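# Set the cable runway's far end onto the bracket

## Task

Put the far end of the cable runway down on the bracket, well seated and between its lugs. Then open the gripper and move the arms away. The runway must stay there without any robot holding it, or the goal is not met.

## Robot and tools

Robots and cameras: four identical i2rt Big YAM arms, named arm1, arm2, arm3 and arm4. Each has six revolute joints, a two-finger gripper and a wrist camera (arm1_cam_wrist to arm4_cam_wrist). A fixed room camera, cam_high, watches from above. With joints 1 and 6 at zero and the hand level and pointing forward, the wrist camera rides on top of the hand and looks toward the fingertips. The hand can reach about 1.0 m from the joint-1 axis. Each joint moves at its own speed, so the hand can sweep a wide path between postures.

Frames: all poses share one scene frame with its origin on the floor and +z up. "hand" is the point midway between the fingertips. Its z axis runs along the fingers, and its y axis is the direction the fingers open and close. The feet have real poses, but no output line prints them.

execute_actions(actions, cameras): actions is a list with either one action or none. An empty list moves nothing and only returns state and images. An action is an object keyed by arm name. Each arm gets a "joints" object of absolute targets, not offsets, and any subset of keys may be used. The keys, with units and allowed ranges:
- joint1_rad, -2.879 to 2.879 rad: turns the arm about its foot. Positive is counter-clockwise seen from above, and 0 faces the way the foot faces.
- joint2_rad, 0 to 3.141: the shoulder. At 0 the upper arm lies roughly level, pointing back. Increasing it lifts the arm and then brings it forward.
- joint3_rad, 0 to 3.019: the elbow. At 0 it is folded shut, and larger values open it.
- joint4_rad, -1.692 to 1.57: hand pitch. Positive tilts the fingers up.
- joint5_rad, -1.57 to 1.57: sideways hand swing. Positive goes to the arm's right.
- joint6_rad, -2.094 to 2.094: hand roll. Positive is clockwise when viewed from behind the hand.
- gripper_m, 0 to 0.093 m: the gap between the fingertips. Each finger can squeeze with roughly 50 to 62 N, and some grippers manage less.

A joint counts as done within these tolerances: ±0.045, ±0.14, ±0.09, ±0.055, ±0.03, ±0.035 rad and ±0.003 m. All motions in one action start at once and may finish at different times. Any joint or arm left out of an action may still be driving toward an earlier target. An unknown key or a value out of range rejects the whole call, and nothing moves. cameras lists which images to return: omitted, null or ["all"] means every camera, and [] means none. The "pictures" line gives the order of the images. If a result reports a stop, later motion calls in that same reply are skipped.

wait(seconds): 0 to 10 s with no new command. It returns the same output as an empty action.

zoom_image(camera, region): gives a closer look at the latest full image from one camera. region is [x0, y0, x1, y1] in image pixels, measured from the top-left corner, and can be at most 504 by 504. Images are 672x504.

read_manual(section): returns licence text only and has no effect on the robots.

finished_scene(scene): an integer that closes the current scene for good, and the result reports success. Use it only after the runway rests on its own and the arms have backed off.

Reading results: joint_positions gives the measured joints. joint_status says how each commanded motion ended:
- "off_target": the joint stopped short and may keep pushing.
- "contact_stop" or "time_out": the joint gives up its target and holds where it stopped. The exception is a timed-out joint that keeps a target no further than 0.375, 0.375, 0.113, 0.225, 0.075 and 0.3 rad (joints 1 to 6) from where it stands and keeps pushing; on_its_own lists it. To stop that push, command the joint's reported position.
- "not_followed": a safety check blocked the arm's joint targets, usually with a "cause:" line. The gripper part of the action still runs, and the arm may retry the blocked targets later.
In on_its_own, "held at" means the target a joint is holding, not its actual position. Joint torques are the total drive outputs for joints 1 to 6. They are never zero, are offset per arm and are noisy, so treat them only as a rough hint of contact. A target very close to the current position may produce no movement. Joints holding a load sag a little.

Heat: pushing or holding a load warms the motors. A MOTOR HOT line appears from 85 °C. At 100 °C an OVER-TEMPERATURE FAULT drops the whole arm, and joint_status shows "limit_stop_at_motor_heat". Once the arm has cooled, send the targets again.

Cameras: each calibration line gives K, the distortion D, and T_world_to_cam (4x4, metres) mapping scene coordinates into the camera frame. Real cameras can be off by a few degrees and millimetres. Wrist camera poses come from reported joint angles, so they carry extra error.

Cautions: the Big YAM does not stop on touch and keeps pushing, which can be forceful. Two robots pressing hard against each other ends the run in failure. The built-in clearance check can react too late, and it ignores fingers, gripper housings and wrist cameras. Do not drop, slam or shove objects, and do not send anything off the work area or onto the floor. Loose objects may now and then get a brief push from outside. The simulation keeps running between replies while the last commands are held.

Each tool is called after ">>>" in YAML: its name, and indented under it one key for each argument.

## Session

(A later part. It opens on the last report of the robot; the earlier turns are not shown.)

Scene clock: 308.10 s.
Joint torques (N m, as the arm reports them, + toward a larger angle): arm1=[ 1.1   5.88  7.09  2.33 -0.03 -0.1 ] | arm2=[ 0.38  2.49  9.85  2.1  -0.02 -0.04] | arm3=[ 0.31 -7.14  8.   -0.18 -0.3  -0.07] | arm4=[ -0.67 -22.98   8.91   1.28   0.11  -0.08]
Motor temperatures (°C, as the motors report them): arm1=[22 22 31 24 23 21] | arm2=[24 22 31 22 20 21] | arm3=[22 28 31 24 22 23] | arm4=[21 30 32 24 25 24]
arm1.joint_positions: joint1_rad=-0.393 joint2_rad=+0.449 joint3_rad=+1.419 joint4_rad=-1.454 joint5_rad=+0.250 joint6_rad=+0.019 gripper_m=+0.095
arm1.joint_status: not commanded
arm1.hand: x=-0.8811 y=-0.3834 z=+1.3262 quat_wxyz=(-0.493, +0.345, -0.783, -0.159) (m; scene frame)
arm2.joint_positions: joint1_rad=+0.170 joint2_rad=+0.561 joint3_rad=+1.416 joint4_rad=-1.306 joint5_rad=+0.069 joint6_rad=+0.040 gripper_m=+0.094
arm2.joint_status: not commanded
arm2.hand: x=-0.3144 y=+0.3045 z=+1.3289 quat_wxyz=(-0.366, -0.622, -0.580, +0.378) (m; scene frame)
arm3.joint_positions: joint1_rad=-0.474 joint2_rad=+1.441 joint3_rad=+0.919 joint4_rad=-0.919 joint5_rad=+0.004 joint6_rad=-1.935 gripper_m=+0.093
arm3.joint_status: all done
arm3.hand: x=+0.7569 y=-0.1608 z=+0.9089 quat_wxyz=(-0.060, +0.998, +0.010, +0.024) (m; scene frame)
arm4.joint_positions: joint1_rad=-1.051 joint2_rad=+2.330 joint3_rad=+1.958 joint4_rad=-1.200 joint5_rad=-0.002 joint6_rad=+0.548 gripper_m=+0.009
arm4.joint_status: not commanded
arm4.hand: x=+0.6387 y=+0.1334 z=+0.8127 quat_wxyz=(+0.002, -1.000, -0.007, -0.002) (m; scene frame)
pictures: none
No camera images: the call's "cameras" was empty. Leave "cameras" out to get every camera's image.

>>> execute_actions:
  actions:
    - {"arm3": {"joints": {"joint1_rad": 0.25, "joint2_rad": 1.525, "joint3_rad": 1.05, "joint4_rad": -1.078, "joint5_rad": 0.0, "joint6_rad": 1.93}}, "arm4": {"joints": {"joint1_rad": -0.965, "joint2_rad": 2.11, "joint3_rad": 1.605, "joint4_rad": -1.03, "joint5_rad": 0.0, "joint6_rad": 0.628}}}
  cameras: ["arm3_cam_wrist", "cam_high"]

Scene clock: 319.50 s.
Joint torques (N m, as the arm reports them, + toward a larger angle): arm1=[ 1.25  5.93  7.09  2.37 -0.04 -0.1 ] | arm2=[ 0.42  2.48  9.84  2.1  -0.01 -0.04] | arm3=[ 0.18 -9.17  9.26 -0.53  0.    0.11] | arm4=[ -2.29 -20.1    9.77   0.79   0.28  -0.15]
Motor temperatures (°C, as the motors report them): arm1=[22 22 32 24 23 21] | arm2=[24 22 31 22 20 21] | arm3=[22 27 32 24 22 23] | arm4=[21 30 32 24 25 24]
arm1.joint_positions: joint1_rad=-0.393 joint2_rad=+0.449 joint3_rad=+1.419 joint4_rad=-1.454 joint5_rad=+0.250 joint6_rad=+0.019 gripper_m=+0.095
arm1.joint_status: not commanded
arm1.hand: x=-0.8811 y=-0.3834 z=+1.3262 quat_wxyz=(-0.493, +0.345, -0.783, -0.159) (m; scene frame)
arm2.joint_positions: joint1_rad=+0.170 joint2_rad=+0.561 joint3_rad=+1.416 joint4_rad=-1.306 joint5_rad=+0.069 joint6_rad=+0.040 gripper_m=+0.094
arm2.joint_status: not commanded
arm2.hand: x=-0.3144 y=+0.3045 z=+1.3289 quat_wxyz=(-0.366, -0.622, -0.580, +0.378) (m; scene frame)
arm3.joint_positions: joint1_rad=+0.254 joint2_rad=+1.530 joint3_rad=+1.010 joint4_rad=-1.067 joint5_rad=+0.002 joint6_rad=+1.919 gripper_m=+0.093
arm3.joint_status: all done
arm3.hand: x=+0.4701 y=-0.1672 z=+0.9042 quat_wxyz=(-0.004, +0.018, -1.000, +0.007) (m; scene frame)
arm4.joint_positions: joint1_rad=-0.959 joint2_rad=+2.133 joint3_rad=+1.573 joint4_rad=-1.033 joint5_rad=-0.006 joint6_rad=+0.648 gripper_m=+0.009
arm4.joint_status: all done
arm4.hand: x=+0.7453 y=+0.1345 z=+0.8052 quat_wxyz=(+0.007, -1.000, -0.003, -0.012) (m; scene frame)
pictures: arm3_cam_wrist, cam_high
camera_calibration (this result's frames):
arm3_cam_wrist: T_world_to_cam=[[0.0520247, -0.998628, 0.0059989, -0.200309], [-0.815728, -0.0390295, 0.577118, -0.136513], [-0.576092, -0.0349178, -0.816639, 1.12693], [0, 0, 0, 1]] pos_world=[0.54828, -0.166012, 1.00028]
Images, in order (width x height): arm3_cam_wrist 672x504, cam_high 672x504.

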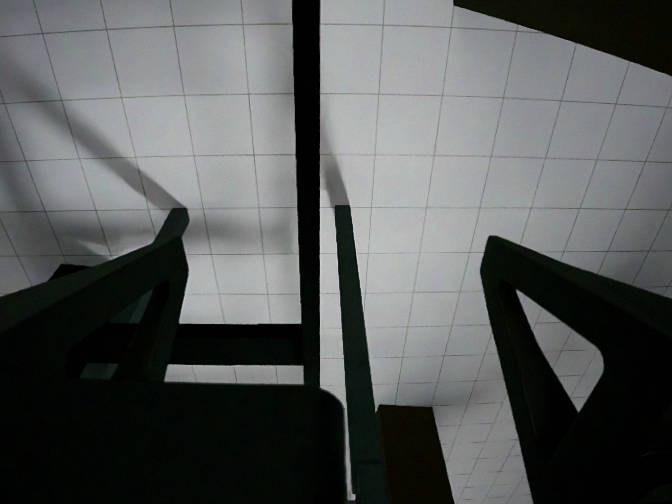

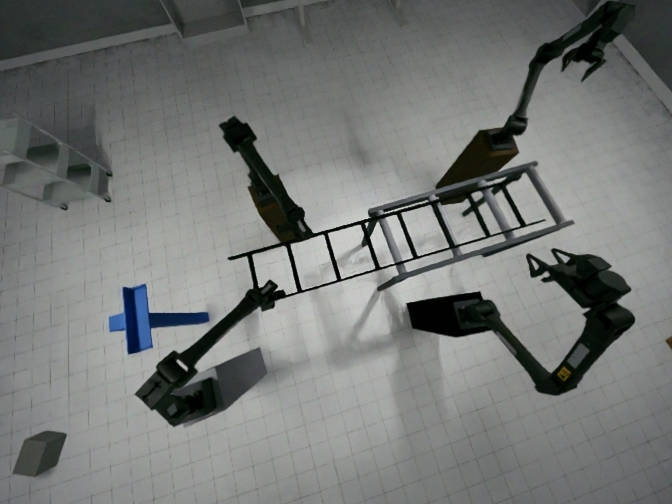

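>>> execute_actions:
  actions:
    - {"arm3": {"joints": {"joint1_rad": 0.182, "joint2_rad": 1.67, "joint3_rad": 0.898, "joint4_rad": -0.775, "joint5_rad": 0.0, "joint6_rad": 1.865}}}
  cameras: ["arm3_cam_wrist"]

Scene clock: 330.00 s.
Joint torques (N m, as the arm reports them, + toward a larger angle): arm1=[ 1.02  6.15  7.06  2.33 -0.02 -0.1 ] | arm2=[ 0.43  2.5   9.84  2.09 -0.01 -0.05] | arm3=[  0.91 -10.7    5.93   0.62   0.    -0.08] | arm4=[ -2.08 -20.48   9.71   0.87   0.29  -0.16]
Motor temperatures (°C, as the motors report them): arm1=[22 22 32 24 23 21] | arm2=[24 22 32 22 20 21] | arm3=[22 27 33 24 22 23] | arm4=[21 30 32 24 25 24]
arm1.joint_positions: joint1_rad=-0.393 joint2_rad=+0.449 joint3_rad=+1.419 joint4_rad=-1.454 joint5_rad=+0.250 joint6_rad=+0.019 gripper_m=+0.095
arm1.joint_status: not commanded
arm1.hand: x=-0.8811 y=-0.3834 z=+1.3262 quat_wxyz=(-0.493, +0.345, -0.783, -0.159) (m; scene frame)
arm2.joint_positions: joint1_rad=+0.170 joint2_rad=+0.561 joint3_rad=+1.416 joint4_rad=-1.306 joint5_rad=+0.069 joint6_rad=+0.040 gripper_m=+0.094
arm2.joint_status: not commanded
arm2.hand: x=-0.3144 y=+0.3045 z=+1.3289 quat_wxyz=(-0.366, -0.622, -0.580, +0.378) (m; scene frame)
arm3.joint_positions: joint1_rad=+0.178 joint2_rad=+1.690 joint3_rad=+0.886 joint4_rad=-0.788 joint5_rad=+0.002 joint6_rad=+1.876 gripper_m=+0.093
arm3.joint_status: all done
arm3.hand: x=+0.5010 y=-0.1641 z=+0.8059 quat_wxyz=(-0.004, +0.002, -1.000, +0.009) (m; scene frame)
arm4.joint_positions: joint1_rad=-0.959 joint2_rad=+2.133 joint3_rad=+1.573 joint4_rad=-1.033 joint5_rad=-0.006 joint6_rad=+0.648 gripper_m=+0.009
arm4.joint_status: not commanded
arm4.hand: x=+0.7453 y=+0.1345 z=+0.8052 quat_wxyz=(+0.007, -1.000, -0.003, -0.012) (m; scene frame)
pictures: arm3_cam_wrist
camera_calibration (this result's frames):
arm3_cam_wrist: T_world_to_cam=[[0.0192283, -0.999762, 0.0103013, -0.185399], [-0.816938, -0.00977052, 0.576642, -0.0486047], [-0.576404, -0.0195034, -0.816932, 1.06754], [0, 0, 0, 1]] pos_world=[0.579193, -0.165009, 0.902046]
Images, in order (width x height): arm3_cam_wrist 672x504.

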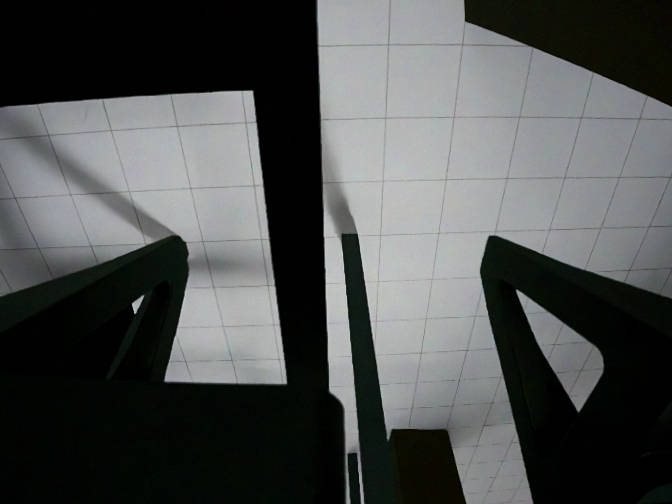

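>>> execute_actions:
  actions:
    - {"arm3": {"joints": {"joint4_rad": -0.752, "gripper_m": 0.0}}}
  cameras: ["arm3_cam_wrist", "cam_high"]

Scene clock: 344.33 s.
Joint torques (N m, as the arm reports them, + toward a larger angle): arm1=[ 1.17  6.    7.06  2.36 -0.03 -0.1 ] | arm2=[ 0.44  2.49  9.84  2.09 -0.01 -0.04] | arm3=[  0.95 -10.89   5.95   0.38  -0.07   0.02] | arm4=[ -2.13 -20.11   9.69   0.78   0.28  -0.13]
Motor temperatures (°C, as the motors report them): arm1=[22 22 32 24 23 21] | arm2=[24 22 32 22 20 21] | arm3=[22 28 32 24 22 23] | arm4=[21 30 32 24 25 24]
arm1.joint_positions: joint1_rad=-0.393 joint2_rad=+0.449 joint3_rad=+1.419 joint4_rad=-1.454 joint5_rad=+0.250 joint6_rad=+0.019 gripper_m=+0.095
arm1.joint_status: not commanded
arm1.hand: x=-0.8811 y=-0.3834 z=+1.3262 quat_wxyz=(-0.493, +0.345, -0.783, -0.159) (m; scene frame)
arm2.joint_positions: joint1_rad=+0.170 joint2_rad=+0.561 joint3_rad=+1.416 joint4_rad=-1.306 joint5_rad=+0.069 joint6_rad=+0.040 gripper_m=+0.094
arm2.joint_status: not commanded
arm2.hand: x=-0.3144 y=+0.3045 z=+1.3289 quat_wxyz=(-0.366, -0.622, -0.580, +0.378) (m; scene frame)
arm3.joint_positions: joint1_rad=+0.178 joint2_rad=+1.689 joint3_rad=+0.887 joint4_rad=-0.758 joint5_rad=+0.003 joint6_rad=+1.865 gripper_m=+0.008
arm3.joint_status: gripper_m off_target (ended at +0.008, target +0.000); the others done
arm3.hand: x=+0.4990 y=-0.1568 z=+0.8061 quat_wxyz=(+0.000, +0.007, -1.000, -0.005) (m; scene frame)
arm4.joint_positions: joint1_rad=-0.959 joint2_rad=+2.133 joint3_rad=+1.573 joint4_rad=-1.033 joint5_rad=-0.006 joint6_rad=+0.648 gripper_m=+0.009
arm4.joint_status: not commanded
arm4.hand: x=+0.7453 y=+0.1346 z=+0.8052 quat_wxyz=(+0.007, -1.000, -0.004, -0.011) (m; scene frame)
pictures: arm3_cam_wrist, cam_high
camera_calibration (this result's frames):
arm3_cam_wrist: T_world_to_cam=[[0.0298781, -0.999366, -0.0193814, -0.159392], [-0.812145, -0.0355751, 0.58237, -0.0613777], [-0.58269, -0.00165965, -0.812693, 1.06918], [0, 0, 0, 1]] pos_world=[0.577918, -0.1597, 0.901573]
Images, in order (width x height): arm3_cam_wrist 672x504, cam_high 672x504.

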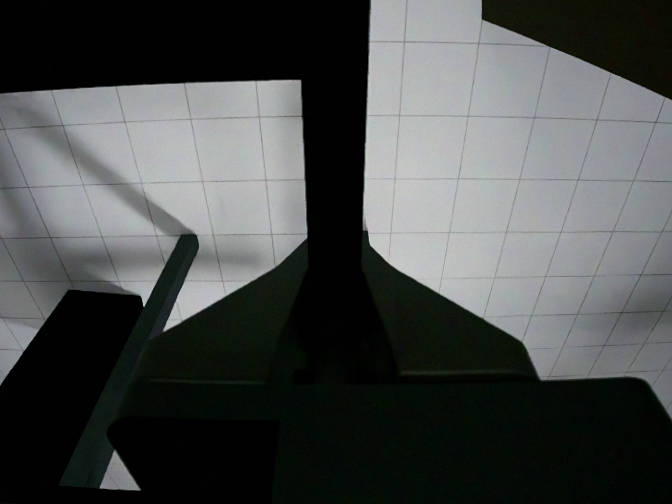

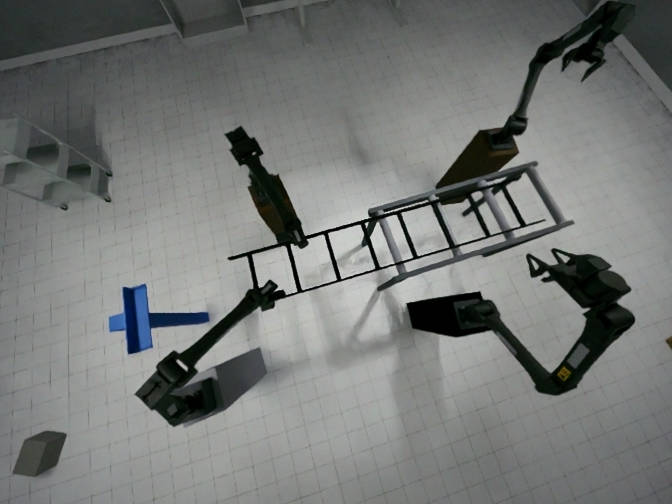

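>>> execute_actions:
  actions:
    - {"arm3": {"joints": {"joint1_rad": -0.118, "joint2_rad": 1.62, "joint3_rad": 0.872, "joint4_rad": -0.775, "joint5_rad": 0.0, "joint6_rad": 1.565}}, "arm4": {"joints": {"joint1_rad": -0.826, "joint2_rad": 1.875, "joint3_rad": 1.245, "joint4_rad": -0.885, "joint5_rad": 0.0, "joint6_rad": 0.775}}, "arm2": {"joints": {"joint1_rad": 1.366, "joint2_rad": 1.8, "joint3_rad": 1.37, "joint4_rad": 0.70, "joint5_rad": 0.0, "joint6_rad": 0.0}}}
  cameras: ["arm2_cam_wrist", "cam_high"]

Scene clock: 373.33 s.
Joint torques (N m, as the arm reports them, + toward a larger angle): arm1=[ 1.1   5.77  7.07  2.37 -0.02 -0.1 ] | arm2=[  0.1  -19.51  11.8    2.65   0.    -0.13] | arm3=[  1.46 -11.49   6.27  -0.01  -0.45   0.14] | arm4=[ -2.36 -18.82   8.73  -0.15   0.27  -0.12]
Motor temperatures (°C, as the motors report them): arm1=[22 22 32 24 23 21] | arm2=[24 22 32 22 20 21] | arm3=[22 28 31 24 22 23] | arm4=[21 30 33 24 25 24]
arm1.joint_positions: joint1_rad=-0.393 joint2_rad=+0.449 joint3_rad=+1.419 joint4_rad=-1.454 joint5_rad=+0.250 joint6_rad=+0.019 gripper_m=+0.095
arm1.joint_status: not commanded
arm1.hand: x=-0.8811 y=-0.3834 z=+1.3262 quat_wxyz=(-0.493, +0.345, -0.783, -0.159) (m; scene frame)
arm2.joint_positions: joint1_rad=+1.366 joint2_rad=+1.802 joint3_rad=+1.355 joint4_rad=+0.678 joint5_rad=-0.001 joint6_rad=+0.009 gripper_m=+0.094
arm2.joint_status: all done
arm2.hand: x=+0.4074 y=+0.2523 z=+1.1396 quat_wxyz=(-0.775, -0.117, -0.608, +0.130) (m; scene frame)
arm3.joint_positions: joint1_rad=-0.128 joint2_rad=+1.657 joint3_rad=+0.856 joint4_rad=-0.773 joint5_rad=+0.012 joint6_rad=+1.553 gripper_m=+0.008
arm3.joint_status: all done
arm3.hand: x=+0.6214 y=-0.1527 z=+0.8102 quat_wxyz=(-0.006, +0.010, -1.000, +0.001) (m; scene frame)
arm4.joint_positions: joint1_rad=-0.817 joint2_rad=+1.920 joint3_rad=+1.217 joint4_rad=-0.868 joint5_rad=-0.006 joint6_rad=+0.791 gripper_m=+0.009
arm4.joint_status: all done
arm4.hand: x=+0.8667 y=+0.1373 z=+0.8097 quat_wxyz=(+0.001, -1.000, -0.003, -0.003) (m; scene frame)
pictures: arm2_cam_wrist, cam_high
camera_calibration (this result's frames):
arm2_cam_wrist: T_world_to_cam=[[-0.351335, -0.935789, -0.0293828, 0.409157], [-0.347764, 0.159575, -0.923902, 1.15797], [0.869266, -0.314381, -0.381498, 0.28027], [0, 0, 0, 1]] pos_world=[0.302823, 0.286212, 1.1888]
Images, in order (width x height): arm2_cam_wrist 672x504, cam_high 672x504.

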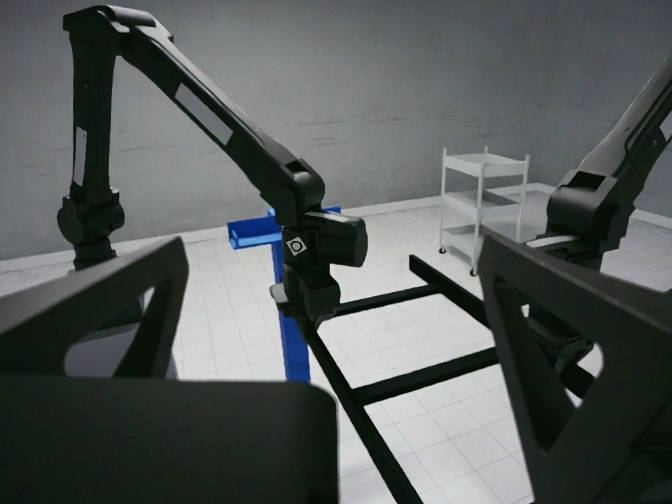

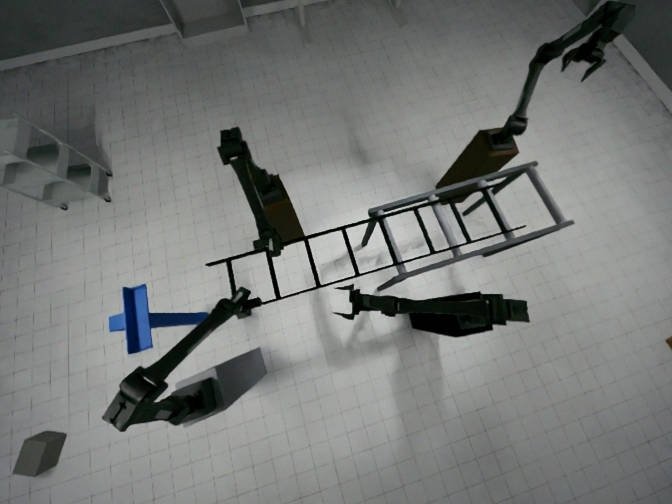

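>>> execute_actions:
  actions:
    - {"arm3": {"joints": {"joint1_rad": -0.458, "joint2_rad": 1.65, "joint3_rad": 0.98, "joint4_rad": -0.815, "joint5_rad": 0.0, "joint6_rad": 1.22}}, "arm4": {"joints": {"joint1_rad": -0.60, "joint2_rad": 1.66, "joint3_rad": 0.965, "joint4_rad": -0.80, "joint5_rad": 0.0, "joint6_rad": 1.0}}}
  cameras: ["arm2_cam_wrist"]

Scene clock: 385.73 s.
Joint torques (N m, as the arm reports them, + toward a larger angle): arm1=[ 1.16  5.79  7.08  2.37 -0.04 -0.1 ] | arm2=[  0.71 -19.5   11.79   2.65   0.    -0.13] | arm3=[  0.48 -13.85   8.31  -1.43  -0.17   0.06] | arm4=[ -1.24 -18.28   8.12  -0.67   0.1    0.  ]
Motor temperatures (°C, as the motors report them): arm1=[22 22 32 24 23 21] | arm2=[24 24 34 22 20 21] | arm3=[22 28 31 24 22 23] | arm4=[21 30 32 24 25 24]
arm1.joint_positions: joint1_rad=-0.393 joint2_rad=+0.449 joint3_rad=+1.419 joint4_rad=-1.454 joint5_rad=+0.250 joint6_rad=+0.019 gripper_m=+0.095
arm1.joint_status: not commanded
arm1.hand: x=-0.8811 y=-0.3834 z=+1.3262 quat_wxyz=(-0.493, +0.345, -0.783, -0.159) (m; scene frame)
arm2.joint_positions: joint1_rad=+1.366 joint2_rad=+1.802 joint3_rad=+1.355 joint4_rad=+0.678 joint5_rad=-0.001 joint6_rad=+0.009 gripper_m=+0.094
arm2.joint_status: not commanded
arm2.hand: x=+0.4074 y=+0.2523 z=+1.1396 quat_wxyz=(-0.775, -0.117, -0.608, +0.130) (m; scene frame)
arm3.joint_positions: joint1_rad=-0.458 joint2_rad=+1.707 joint3_rad=+0.940 joint4_rad=-0.782 joint5_rad=+0.005 joint6_rad=+1.215 gripper_m=+0.008
arm3.joint_status: all done
arm3.hand: x=+0.7567 y=-0.1420 z=+0.8137 quat_wxyz=(-0.006, +0.014, -1.000, -0.009) (m; scene frame)
arm4.joint_positions: joint1_rad=-0.602 joint2_rad=+1.738 joint3_rad=+0.937 joint4_rad=-0.773 joint5_rad=+0.000 joint6_rad=+1.004 gripper_m=+0.009
arm4.joint_status: all done
arm4.hand: x=+0.9988 y=+0.1465 z=+0.8123 quat_wxyz=(+0.004, -1.000, -0.004, -0.001) (m; scene frame)
pictures: arm2_cam_wrist
camera_calibration (this result's frames):
arm2_cam_wrist: T_world_to_cam=[[-0.351335, -0.935789, -0.0293828, 0.409157], [-0.347764, 0.159575, -0.923902, 1.15797], [0.869266, -0.314381, -0.381498, 0.28027], [0, 0, 0, 1]] pos_world=[0.302823, 0.286212, 1.1888]
Images, in order (width x height): arm2_cam_wrist 672x504.

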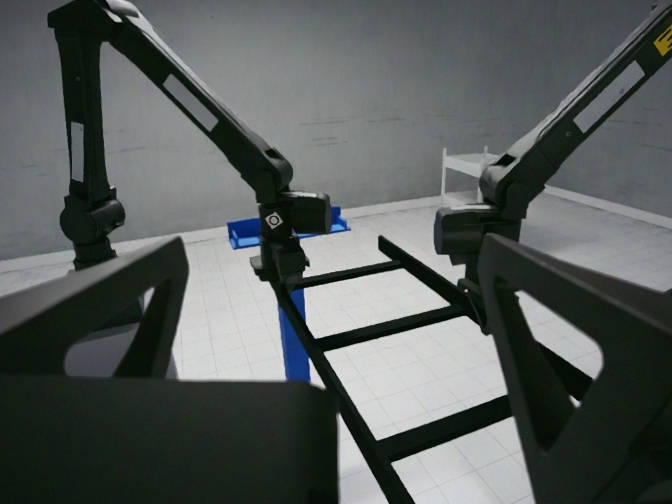

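>>> execute_actions:
  actions:
    - {"arm3": {"joints": {"joint1_rad": -0.665, "joint2_rad": 1.70, "joint3_rad": 1.166, "joint4_rad": -0.875, "joint5_rad": 0.0, "joint6_rad": 1.005}}, "arm4": {"joints": {"joint1_rad": -0.372, "joint2_rad": 1.505, "joint3_rad": 0.843, "joint4_rad": -0.775, "joint5_rad": 0.0, "joint6_rad": 1.228}}}
  cameras: ["arm2_cam_wrist"]

Scene clock: 401.37 s.
Joint torques (N m, as the arm reports them, + toward a larger angle): arm1=[ 1.03  6.09  7.07  2.33 -0.03 -0.09] | arm2=[  0.72 -19.49  11.8    2.64   0.    -0.13] | arm3=[  0.51 -16.23  10.83  -0.35  -0.21   0.02] | arm4=[ -1.19 -16.85   9.21   0.55   0.14   0.  ]
Motor temperatures (°C, as the motors report them): arm1=[22 22 32 24 23 21] | arm2=[24 25 35 22 20 21] | arm3=[22 29 33 24 22 23] | arm4=[21 30 32 24 25 24]
arm1.joint_positions: joint1_rad=-0.393 joint2_rad=+0.449 joint3_rad=+1.419 joint4_rad=-1.454 joint5_rad=+0.250 joint6_rad=+0.019 gripper_m=+0.095
arm1.joint_status: not commanded
arm1.hand: x=-0.8811 y=-0.3834 z=+1.3262 quat_wxyz=(-0.493, +0.345, -0.783, -0.159) (m; scene frame)
arm2.joint_positions: joint1_rad=+1.366 joint2_rad=+1.802 joint3_rad=+1.355 joint4_rad=+0.678 joint5_rad=-0.001 joint6_rad=+0.009 gripper_m=+0.094
arm2.joint_status: not commanded
arm2.hand: x=+0.4074 y=+0.2523 z=+1.1396 quat_wxyz=(-0.775, -0.117, -0.608, +0.130) (m; scene frame)
arm3.joint_positions: joint1_rad=-0.664 joint2_rad=+1.771 joint3_rad=+1.098 joint4_rad=-0.864 joint5_rad=+0.006 joint6_rad=+1.005 gripper_m=+0.008
arm3.joint_status: all done
arm3.hand: x=+0.8602 y=-0.1355 z=+0.8326 quat_wxyz=(-0.011, +0.016, -1.000, -0.013) (m; scene frame)
arm4.joint_positions: joint1_rad=-0.373 joint2_rad=+1.588 joint3_rad=+0.804 joint4_rad=-0.772 joint5_rad=-0.001 joint6_rad=+1.231 gripper_m=+0.009
arm4.joint_status: all done
arm4.hand: x=+1.1000 y=+0.1499 z=+0.8322 quat_wxyz=(-0.005, -1.000, -0.005, +0.001) (m; scene frame)
pictures: arm2_cam_wrist
camera_calibration (this result's frames):
arm2_cam_wrist: T_world_to_cam=[[-0.351335, -0.935789, -0.0293828, 0.409157], [-0.347764, 0.159575, -0.923902, 1.15797], [0.869266, -0.314381, -0.381498, 0.28027], [0, 0, 0, 1]] pos_world=[0.302823, 0.286212, 1.1888]
Images, in order (width x height): arm2_cam_wrist 672x504.

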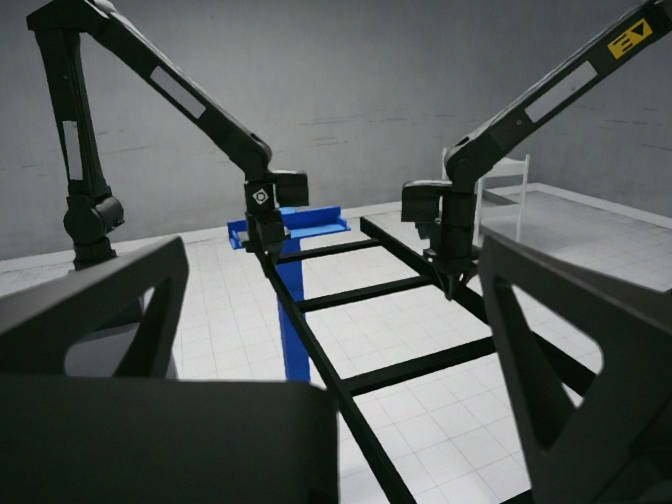

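>>> execute_actions:
  actions:
    - {"arm3": {"joints": {"joint1_rad": -0.806, "joint2_rad": 1.797, "joint3_rad": 1.381, "joint4_rad": -0.985, "joint5_rad": 0.0, "joint6_rad": 0.856}}, "arm4": {"joints": {"joint1_rad": -0.126, "joint2_rad": 1.41, "joint3_rad": 0.792, "joint4_rad": -0.835, "joint5_rad": 0.0, "joint6_rad": 1.472}}}
  cameras: ["arm2_cam_wrist", "cam_high"]

>>> zoom_image:
  camera: "arm2_cam_wrist"
  region: [210, 170, 410, 290]

>>> zoom_image:
  camera: "cam_high"
  region: [100, 260, 220, 370]

Scene clock: 417.00 s.
Joint torques (N m, as the arm reports them, + toward a larger angle): arm1=[ 1.13  6.    7.1   2.33 -0.03 -0.1 ] | arm2=[  0.71 -19.54  11.79   2.64   0.    -0.13] | arm3=[  0.69 -18.68  11.38  -0.34  -0.11   0.03] | arm4=[ -1.44 -15.83   9.59  -0.05   0.18   0.01]
Motor temperatures (°C, as the motors report them): arm1=[22 22 33 24 23 21] | arm2=[24 26 35 22 20 21] | arm3=[22 31 36 24 22 23] | arm4=[21 30 33 24 25 24]
arm1.joint_positions: joint1_rad=-0.393 joint2_rad=+0.449 joint3_rad=+1.419 joint4_rad=-1.454 joint5_rad=+0.250 joint6_rad=+0.019 gripper_m=+0.095
arm1.joint_status: not commanded
arm1.hand: x=-0.8811 y=-0.3834 z=+1.3262 quat_wxyz=(-0.493, +0.345, -0.783, -0.159) (m; scene frame)
arm2.joint_positions: joint1_rad=+1.366 joint2_rad=+1.802 joint3_rad=+1.355 joint4_rad=+0.678 joint5_rad=-0.001 joint6_rad=+0.009 gripper_m=+0.094
arm2.joint_status: not commanded
arm2.hand: x=+0.4074 y=+0.2523 z=+1.1396 quat_wxyz=(-0.775, -0.117, -0.608, +0.130) (m; scene frame)
arm3.joint_positions: joint1_rad=-0.808 joint2_rad=+1.877 joint3_rad=+1.311 joint4_rad=-0.974 joint5_rad=+0.004 joint6_rad=+0.855 gripper_m=+0.008
arm3.joint_status: all done
arm3.hand: x=+0.9535 y=-0.1271 z=+0.8486 quat_wxyz=(-0.011, +0.019, -1.000, -0.011) (m; scene frame)
arm4.joint_positions: joint1_rad=-0.126 joint2_rad=+1.497 joint3_rad=+0.750 joint4_rad=-0.819 joint5_rad=-0.002 joint6_rad=+1.473 gripper_m=+0.009
arm4.joint_status: all done
arm4.hand: x=+1.1916 y=+0.1582 z=+0.8478 quat_wxyz=(+0.000, -1.000, -0.008, -0.002) (m; scene frame)
pictures: arm2_cam_wrist, cam_high
camera_calibration (this result's frames):
arm2_cam_wrist: T_world_to_cam=[[-0.351335, -0.935789, -0.0293828, 0.409157], [-0.347764, 0.159575, -0.923902, 1.15797], [0.869266, -0.314381, -0.381498, 0.28027], [0, 0, 0, 1]] pos_world=[0.302823, 0.286212, 1.1888]
Images, in order (width x height): arm2_cam_wrist 672x504, cam_high 672x504.

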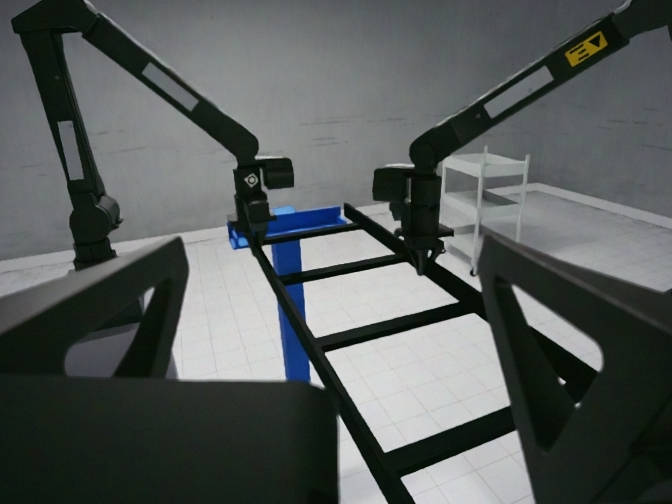

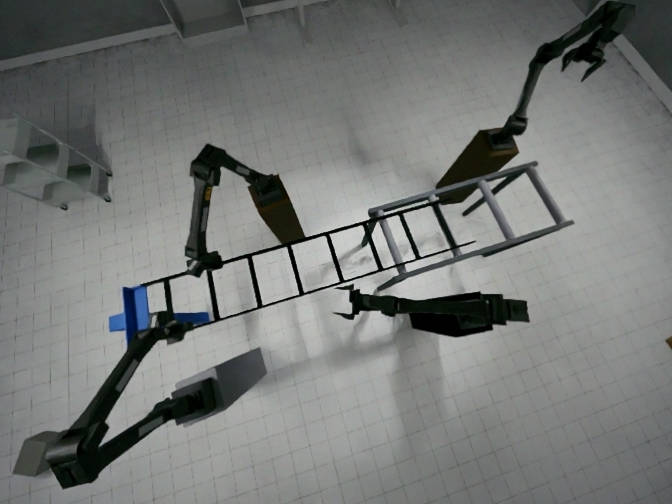

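Region (210, 170, 410, 290) of arm2_cam_wrist's 672x504 image, scaled by 2.520, with more detail than that image has; it fills the top 302 rows of this view, and the rest is white.

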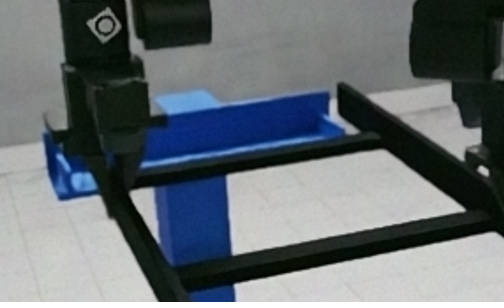

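Region (100, 260, 220, 370) of cam_high's 672x504 image, scaled by 4.200, with more detail than that image has; it fills the top 462 rows of this view, and the rest is white.

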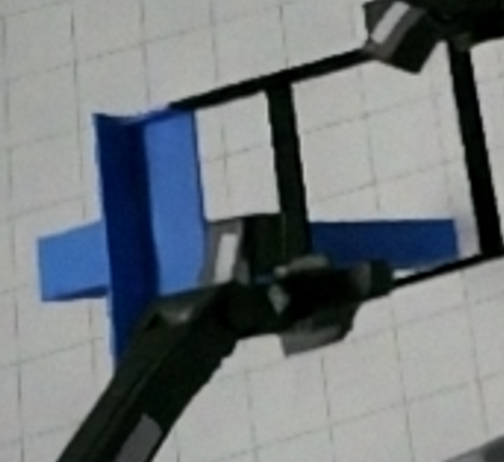

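>>> execute_actions:
  actions:
    - {"arm3": {"joints": {"joint1_rad": -0.932, "joint2_rad": 1.938, "joint3_rad": 1.61, "joint4_rad": -1.058, "joint5_rad": 0.0, "joint6_rad": 0.728}}, "arm4": {"joints": {"joint1_rad": 0.15, "joint2_rad": 1.46, "joint3_rad": 0.812, "joint4_rad": -0.797, "joint5_rad": 0.0, "joint6_rad": 1.75}}}
  cameras: ["arm2_cam_wrist", "cam_high"]

>>> zoom_image:
  camera: "arm2_cam_wrist"
  region: [210, 180, 380, 270]

>>> zoom_image:
  camera: "cam_high"
  region: [100, 270, 200, 370]

Scene clock: 451.83 s.
Joint torques (N m, as the arm reports them, + toward a larger angle): arm1=[ 1.21  5.99  7.03  2.35 -0.02 -0.1 ] | arm2=[  0.73 -19.49  11.78   2.64   0.    -0.13] | arm3=[  0.82 -21.91  11.46  -0.48   0.15   0.01] | arm4=[ -1.79 -15.1   10.85  -0.22   0.16   0.  ]
Motor temperatures (°C, as the motors report them): arm1=[22 22 33 24 23 21] | arm2=[24 27 36 22 20 21] | arm3=[22 34 39 24 21 23] | arm4=[21 30 34 24 25 24]
arm1.joint_positions: joint1_rad=-0.393 joint2_rad=+0.449 joint3_rad=+1.419 joint4_rad=-1.454 joint5_rad=+0.250 joint6_rad=+0.019 gripper_m=+0.095
arm1.joint_status: not commanded
arm1.hand: x=-0.8811 y=-0.3834 z=+1.3262 quat_wxyz=(-0.493, +0.345, -0.783, -0.159) (m; scene frame)
arm2.joint_positions: joint1_rad=+1.366 joint2_rad=+1.802 joint3_rad=+1.355 joint4_rad=+0.678 joint5_rad=-0.001 joint6_rad=+0.009 gripper_m=+0.094
arm2.joint_status: not commanded
arm2.hand: x=+0.4074 y=+0.2523 z=+1.1396 quat_wxyz=(-0.775, -0.117, -0.608, +0.130) (m; scene frame)
arm3.joint_positions: joint1_rad=-0.936 joint2_rad=+2.034 joint3_rad=+1.543 joint4_rad=-1.044 joint5_rad=-0.002 joint6_rad=+0.728 gripper_m=+0.008
arm3.joint_status: all done
arm3.hand: x=+1.0508 y=-0.1260 z=+0.8413 quat_wxyz=(-0.012, +0.019, -1.000, -0.013) (m; scene frame)
arm4.joint_positions: joint1_rad=+0.156 joint2_rad=+1.536 joint3_rad=+0.752 joint4_rad=-0.780 joint5_rad=-0.001 joint6_rad=+1.754 gripper_m=+0.009
arm4.joint_status: all done
arm4.hand: x=+1.2888 y=+0.1581 z=+0.8361 quat_wxyz=(-0.001, -1.000, -0.008, -0.002) (m; scene frame)
pictures: arm2_cam_wrist, cam_high
camera_calibration (this result's frames):
arm2_cam_wrist: T_world_to_cam=[[-0.351335, -0.935789, -0.0293828, 0.409157], [-0.347764, 0.159575, -0.923902, 1.15797], [0.869266, -0.314381, -0.381498, 0.28027], [0, 0, 0, 1]] pos_world=[0.302823, 0.286212, 1.1888]
Images, in order (width x height): arm2_cam_wrist 672x504, cam_high 672x504.

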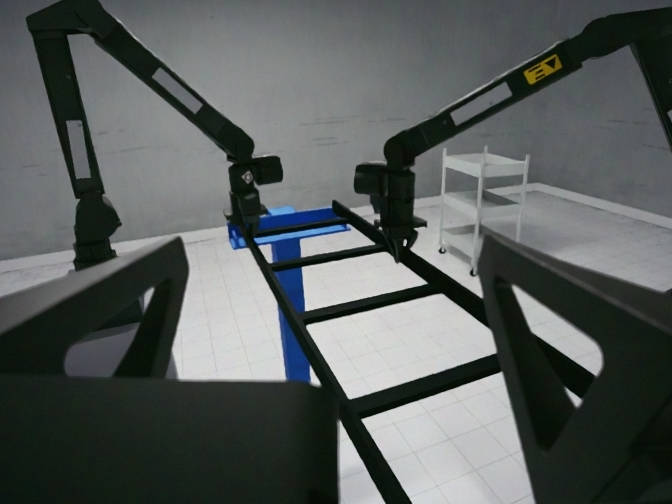

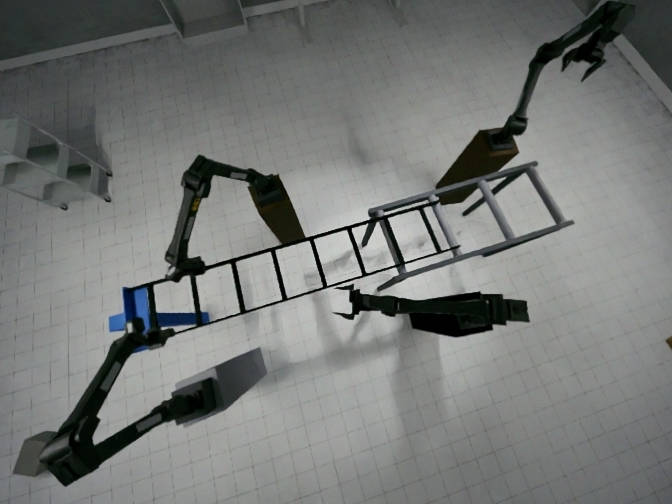

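Region (210, 180, 380, 270) of arm2_cam_wrist's 672x504 image, scaled by 2.965, with more detail than that image has; it fills the top 267 rows of this view, and the rest is white.

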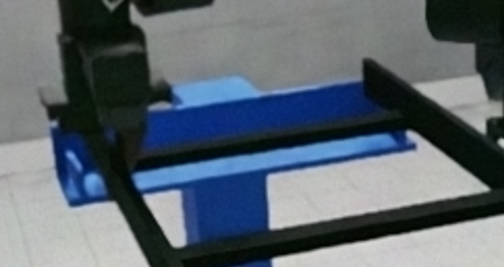

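Region (100, 270, 200, 370) of cam_high's 672x504 image, scaled by 5.040, with more detail than that image has.

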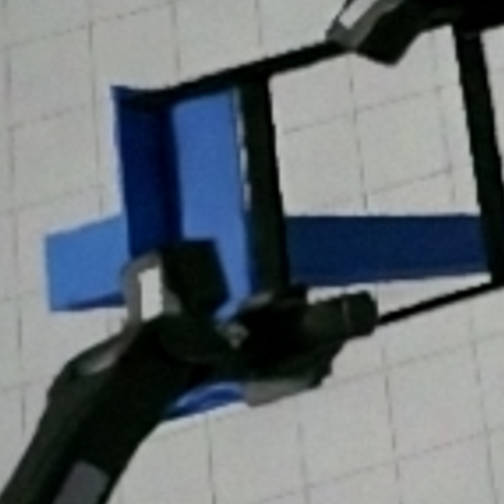

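>>> execute_actions:
  actions:
    - {"arm3": {"joints": {"joint2_rad": 1.962, "joint3_rad": 1.577, "joint4_rad": -1.0}}, "arm4": {"joints": {"joint2_rad": 1.506, "joint3_rad": 0.777, "joint4_rad": -0.712}}}
  cameras: ["arm2_cam_wrist", "cam_high"]

>>> zoom_image:
  camera: "arm2_cam_wrist"
  region: [210, 180, 380, 270]

>>> zoom_image:
  camera: "cam_high"
  region: [110, 270, 180, 320]

Scene clock: 468.13 s.
Joint torques (N m, as the arm reports them, + toward a larger angle): arm1=[ 1.3   6.01  7.1   2.33 -0.02 -0.1 ] | arm2=[  0.69 -19.49  11.8    2.64   0.    -0.13] | arm3=[  0.84 -22.06   9.36   1.05   0.18   0.01] | arm4=[ -1.9  -14.93   9.2    1.08   0.12   0.01]
Motor temperatures (°C, as the motors report them): arm1=[22 22 33 24 23 21] | arm2=[24 27 37 22 20 21] | arm3=[22 36 40 24 21 23] | arm4=[21 30 35 24 25 24]
arm1.joint_positions: joint1_rad=-0.393 joint2_rad=+0.449 joint3_rad=+1.419 joint4_rad=-1.454 joint5_rad=+0.250 joint6_rad=+0.019 gripper_m=+0.095
arm1.joint_status: not commanded
arm1.hand: x=-0.8811 y=-0.3834 z=+1.3262 quat_wxyz=(-0.493, +0.345, -0.783, -0.159) (m; scene frame)
arm2.joint_positions: joint1_rad=+1.366 joint2_rad=+1.802 joint3_rad=+1.355 joint4_rad=+0.678 joint5_rad=-0.001 joint6_rad=+0.009 gripper_m=+0.094
arm2.joint_status: not commanded
arm2.hand: x=+0.4074 y=+0.2523 z=+1.1396 quat_wxyz=(-0.775, -0.117, -0.608, +0.130) (m; scene frame)
arm3.joint_positions: joint1_rad=-0.936 joint2_rad=+2.056 joint3_rad=+1.536 joint4_rad=-1.017 joint5_rad=-0.003 joint6_rad=+0.729 gripper_m=+0.008
arm3.joint_status: all done
arm3.hand: x=+1.0512 y=-0.1253 z=+0.8264 quat_wxyz=(-0.011, +0.019, -1.000, -0.012) (m; scene frame)
arm4.joint_positions: joint1_rad=+0.156 joint2_rad=+1.574 joint3_rad=+0.734 joint4_rad=-0.720 joint5_rad=+0.000 joint6_rad=+1.754 gripper_m=+0.009
arm4.joint_status: all done
arm4.hand: x=+1.2886 y=+0.1586 z=+0.8189 quat_wxyz=(-0.003, -1.000, -0.008, -0.002) (m; scene frame)
pictures: arm2_cam_wrist, cam_high
camera_calibration (this result's frames):
arm2_cam_wrist: T_world_to_cam=[[-0.351335, -0.935789, -0.0293828, 0.409157], [-0.347764, 0.159575, -0.923902, 1.15797], [0.869266, -0.314381, -0.381498, 0.28027], [0, 0, 0, 1]] pos_world=[0.302823, 0.286212, 1.1888]
Images, in order (width x height): arm2_cam_wrist 672x504, cam_high 672x504.

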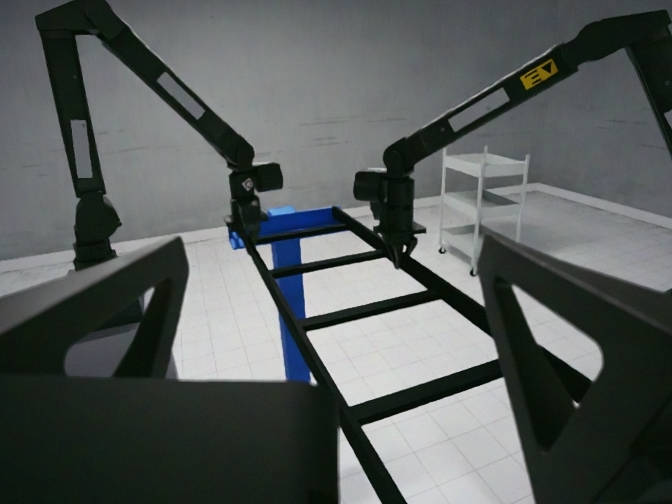

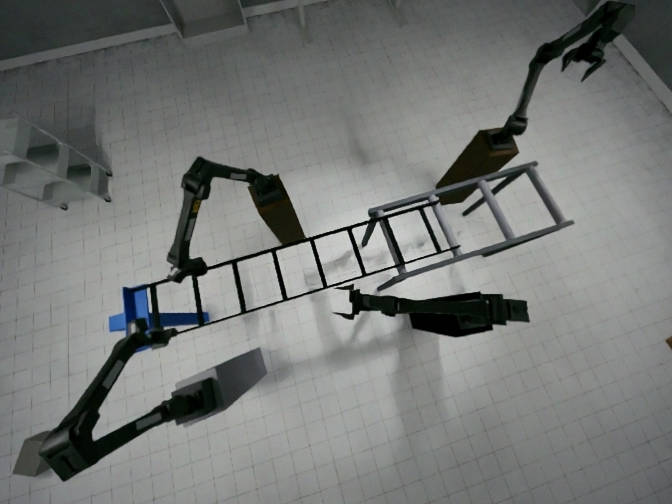

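Region (210, 180, 380, 270) of arm2_cam_wrist's 672x504 image, scaled by 2.965, with more detail than that image has; it fills the top 267 rows of this view, and the rest is white.

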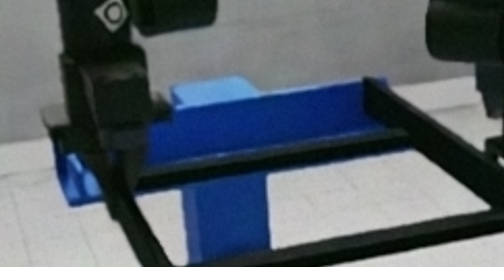

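Region (110, 270, 180, 320) of cam_high's 672x504 image, scaled by 7.200, with more detail than that image has; it fills the top 360 rows of this view, and the rest is white.

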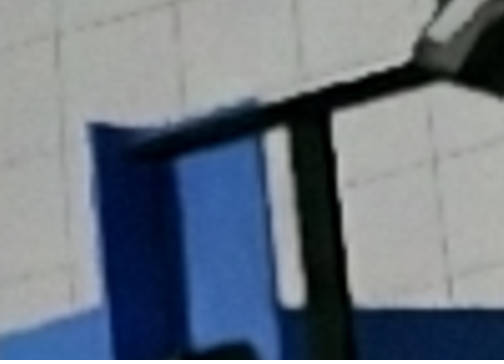

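>>> execute_actions:
  actions:
    - {"arm3": {"joints": {"joint2_rad": 2.0, "joint3_rad": 1.545, "joint4_rad": -0.965}}, "arm4": {"joints": {"joint2_rad": 1.57, "joint3_rad": 0.756, "joint4_rad": -0.64}}}
  cameras: ["arm2_cam_wrist", "cam_high"]

>>> zoom_image:
  camera: "arm2_cam_wrist"
  region: [210, 180, 380, 270]

>>> zoom_image:
  camera: "cam_high"
  region: [110, 270, 180, 320]

Scene clock: 477.00 s.
Joint torques (N m, as the arm reports them, + toward a larger angle): arm1=[ 1.13  6.05  7.14  2.4  -0.03 -0.09] | arm2=[  0.73 -19.47  11.79   2.64   0.    -0.13] | arm3=[  0.84 -20.58   8.29   0.89   0.28   0.  ] | arm4=[ -2.13 -14.05   8.05   1.53  -0.18   0.  ]
Motor temperatures (°C, as the motors report them): arm1=[22 22 33 24 23 21] | arm2=[24 28 37 22 20 21] | arm3=[22 37 39 24 21 23] | arm4=[21 30 34 24 25 24]
arm1.joint_positions: joint1_rad=-0.393 joint2_rad=+0.449 joint3_rad=+1.419 joint4_rad=-1.454 joint5_rad=+0.250 joint6_rad=+0.019 gripper_m=+0.095
arm1.joint_status: not commanded
arm1.hand: x=-0.8811 y=-0.3834 z=+1.3262 quat_wxyz=(-0.493, +0.345, -0.783, -0.159) (m; scene frame)
arm2.joint_positions: joint1_rad=+1.366 joint2_rad=+1.802 joint3_rad=+1.355 joint4_rad=+0.678 joint5_rad=-0.001 joint6_rad=+0.009 gripper_m=+0.094
arm2.joint_status: not commanded
arm2.hand: x=+0.4074 y=+0.2523 z=+1.1396 quat_wxyz=(-0.775, -0.117, -0.608, +0.130) (m; scene frame)
arm3.joint_positions: joint1_rad=-0.936 joint2_rad=+2.076 joint3_rad=+1.517 joint4_rad=-0.980 joint5_rad=-0.005 joint6_rad=+0.730 gripper_m=+0.008
arm3.joint_status: all done
arm3.hand: x=+1.0494 y=-0.1264 z=+0.8090 quat_wxyz=(-0.010, +0.018, -1.000, -0.013) (m; scene frame)
arm4.joint_positions: joint1_rad=+0.156 joint2_rad=+1.627 joint3_rad=+0.722 joint4_rad=-0.655 joint5_rad=+0.007 joint6_rad=+1.754 gripper_m=+0.009
arm4.joint_status: all done
arm4.hand: x=+1.2875 y=+0.1576 z=+0.7985 quat_wxyz=(-0.003, -1.000, -0.008, +0.002) (m; scene frame)
pictures: arm2_cam_wrist, cam_high
camera_calibration (this result's frames):
arm2_cam_wrist: T_world_to_cam=[[-0.351335, -0.935789, -0.0293828, 0.409157], [-0.347764, 0.159575, -0.923902, 1.15797], [0.869266, -0.314381, -0.381498, 0.28027], [0, 0, 0, 1]] pos_world=[0.302823, 0.286212, 1.1888]
Images, in order (width x height): arm2_cam_wrist 672x504, cam_high 672x504.

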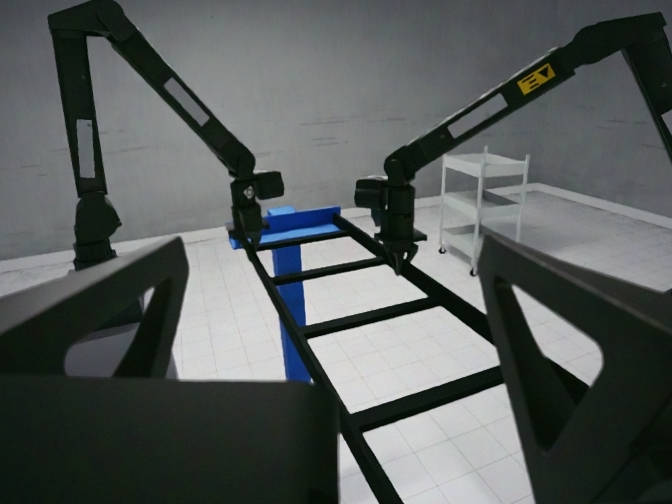

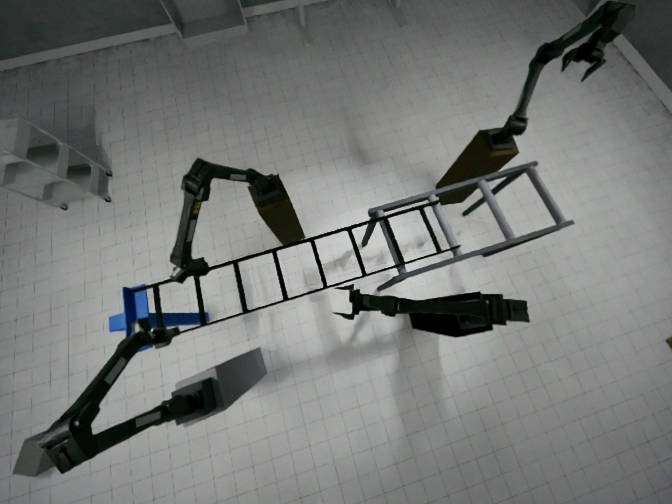

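Region (210, 180, 380, 270) of arm2_cam_wrist's 672x504 image, scaled by 2.965, with more detail than that image has; it fills the top 267 rows of this view, and the rest is white.

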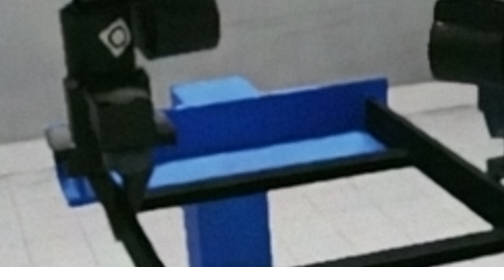

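Region (110, 270, 180, 320) of cam_high's 672x504 image, scaled by 7.200, with more detail than that image has; it fills the top 360 rows of this view, and the rest is white.

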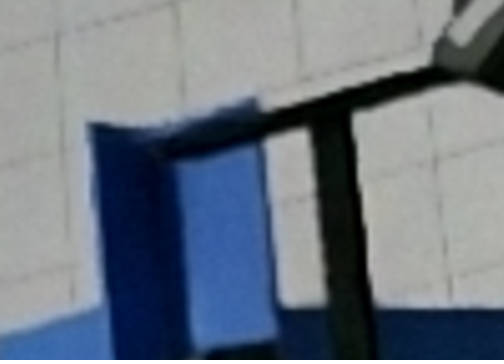

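>>> execute_actions:
  actions:
    - {"arm3": {"joints": {"joint1_rad": -0.972, "joint2_rad": 2.04, "joint3_rad": 1.64, "joint4_rad": -1.02, "joint6_rad": 0.70}}, "arm4": {"joints": {"joint1_rad": 0.232, "joint2_rad": 1.582, "joint3_rad": 0.79, "joint4_rad": -0.66, "joint6_rad": 1.824}}}
  cameras: ["arm2_cam_wrist", "cam_high"]

>>> zoom_image:
  camera: "arm2_cam_wrist"
  region: [210, 180, 380, 270]

>>> zoom_image:
  camera: "cam_high"
  region: [110, 270, 180, 320]

Scene clock: 490.80 s.
Joint torques (N m, as the arm reports them, + toward a larger angle): arm1=[ 1.18  6.12  7.08  2.34 -0.02 -0.09] | arm2=[  0.75 -19.47  11.78   2.64   0.    -0.13] | arm3=[ -0.55 -20.32  11.47  -0.82   0.55  -0.07] | arm4=[  0.24 -13.48  10.46   0.34  -0.36   0.14]
Motor temperatures (°C, as the motors report them): arm1=[22 22 33 24 23 21] | arm2=[24 28 37 22 20 21] | arm3=[22 37 38 24 22 23] | arm4=[21 29 33 24 25 24]
arm1.joint_positions: joint1_rad=-0.393 joint2_rad=+0.449 joint3_rad=+1.419 joint4_rad=-1.454 joint5_rad=+0.250 joint6_rad=+0.019 gripper_m=+0.095
arm1.joint_status: not commanded
arm1.hand: x=-0.8811 y=-0.3834 z=+1.3262 quat_wxyz=(-0.493, +0.345, -0.783, -0.159) (m; scene frame)
arm2.joint_positions: joint1_rad=+1.366 joint2_rad=+1.802 joint3_rad=+1.355 joint4_rad=+0.678 joint5_rad=-0.001 joint6_rad=+0.009 gripper_m=+0.094
arm2.joint_status: not commanded
arm2.hand: x=+0.4074 y=+0.2523 z=+1.1396 quat_wxyz=(-0.775, -0.117, -0.608, +0.130) (m; scene frame)
arm3.joint_positions: joint1_rad=-0.960 joint2_rad=+2.105 joint3_rad=+1.571 joint4_rad=-0.998 joint5_rad=-0.011 joint6_rad=+0.710 gripper_m=+0.008
arm3.joint_status: all done
arm3.hand: x=+1.0700 y=-0.1262 z=+0.8099 quat_wxyz=(-0.011, +0.016, -1.000, -0.017) (m; scene frame)
arm4.joint_positions: joint1_rad=+0.217 joint2_rad=+1.629 joint3_rad=+0.727 joint4_rad=-0.655 joint5_rad=+0.013 joint6_rad=+1.813 gripper_m=+0.009
arm4.joint_status: all done
arm4.hand: x=+1.3080 y=+0.1593 z=+0.7995 quat_wxyz=(-0.006, -1.000, -0.009, +0.004) (m; scene frame)
pictures: arm2_cam_wrist, cam_high
camera_calibration (this result's frames):
arm2_cam_wrist: T_world_to_cam=[[-0.351335, -0.935789, -0.0293828, 0.409157], [-0.347764, 0.159575, -0.923902, 1.15797], [0.869266, -0.314381, -0.381498, 0.28027], [0, 0, 0, 1]] pos_world=[0.302823, 0.286212, 1.1888]
Images, in order (width x height): arm2_cam_wrist 672x504, cam_high 672x504.

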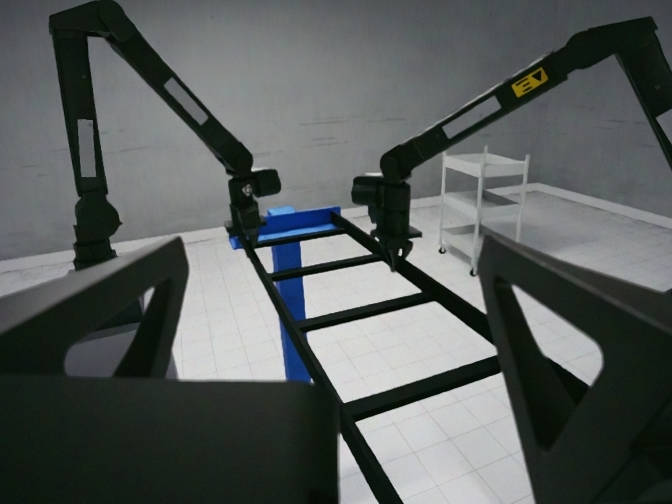

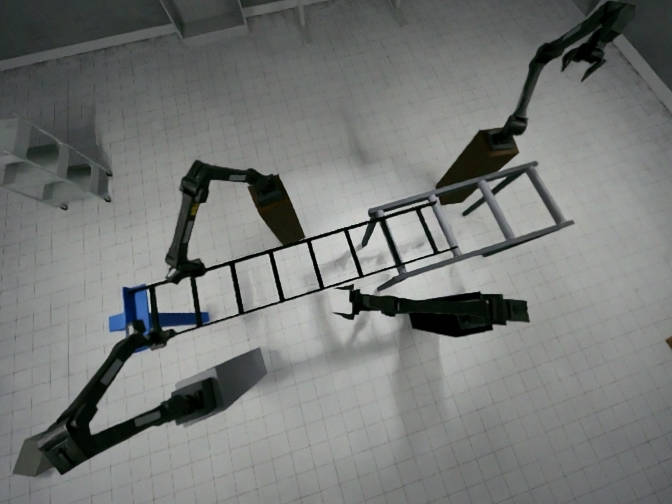

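Region (210, 180, 380, 270) of arm2_cam_wrist's 672x504 image, scaled by 2.965, with more detail than that image has; it fills the top 267 rows of this view, and the rest is white.

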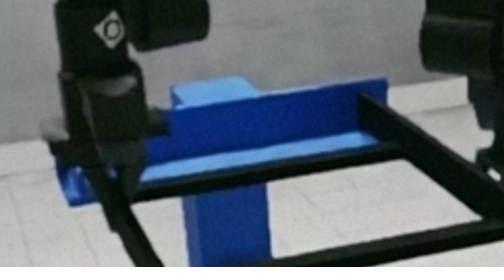

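Region (110, 270, 180, 320) of cam_high's 672x504 image, scaled by 7.200, with more detail than that image has; it fills the top 360 rows of this view, and the rest is white.

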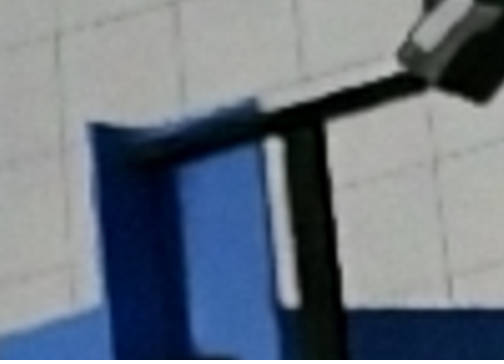

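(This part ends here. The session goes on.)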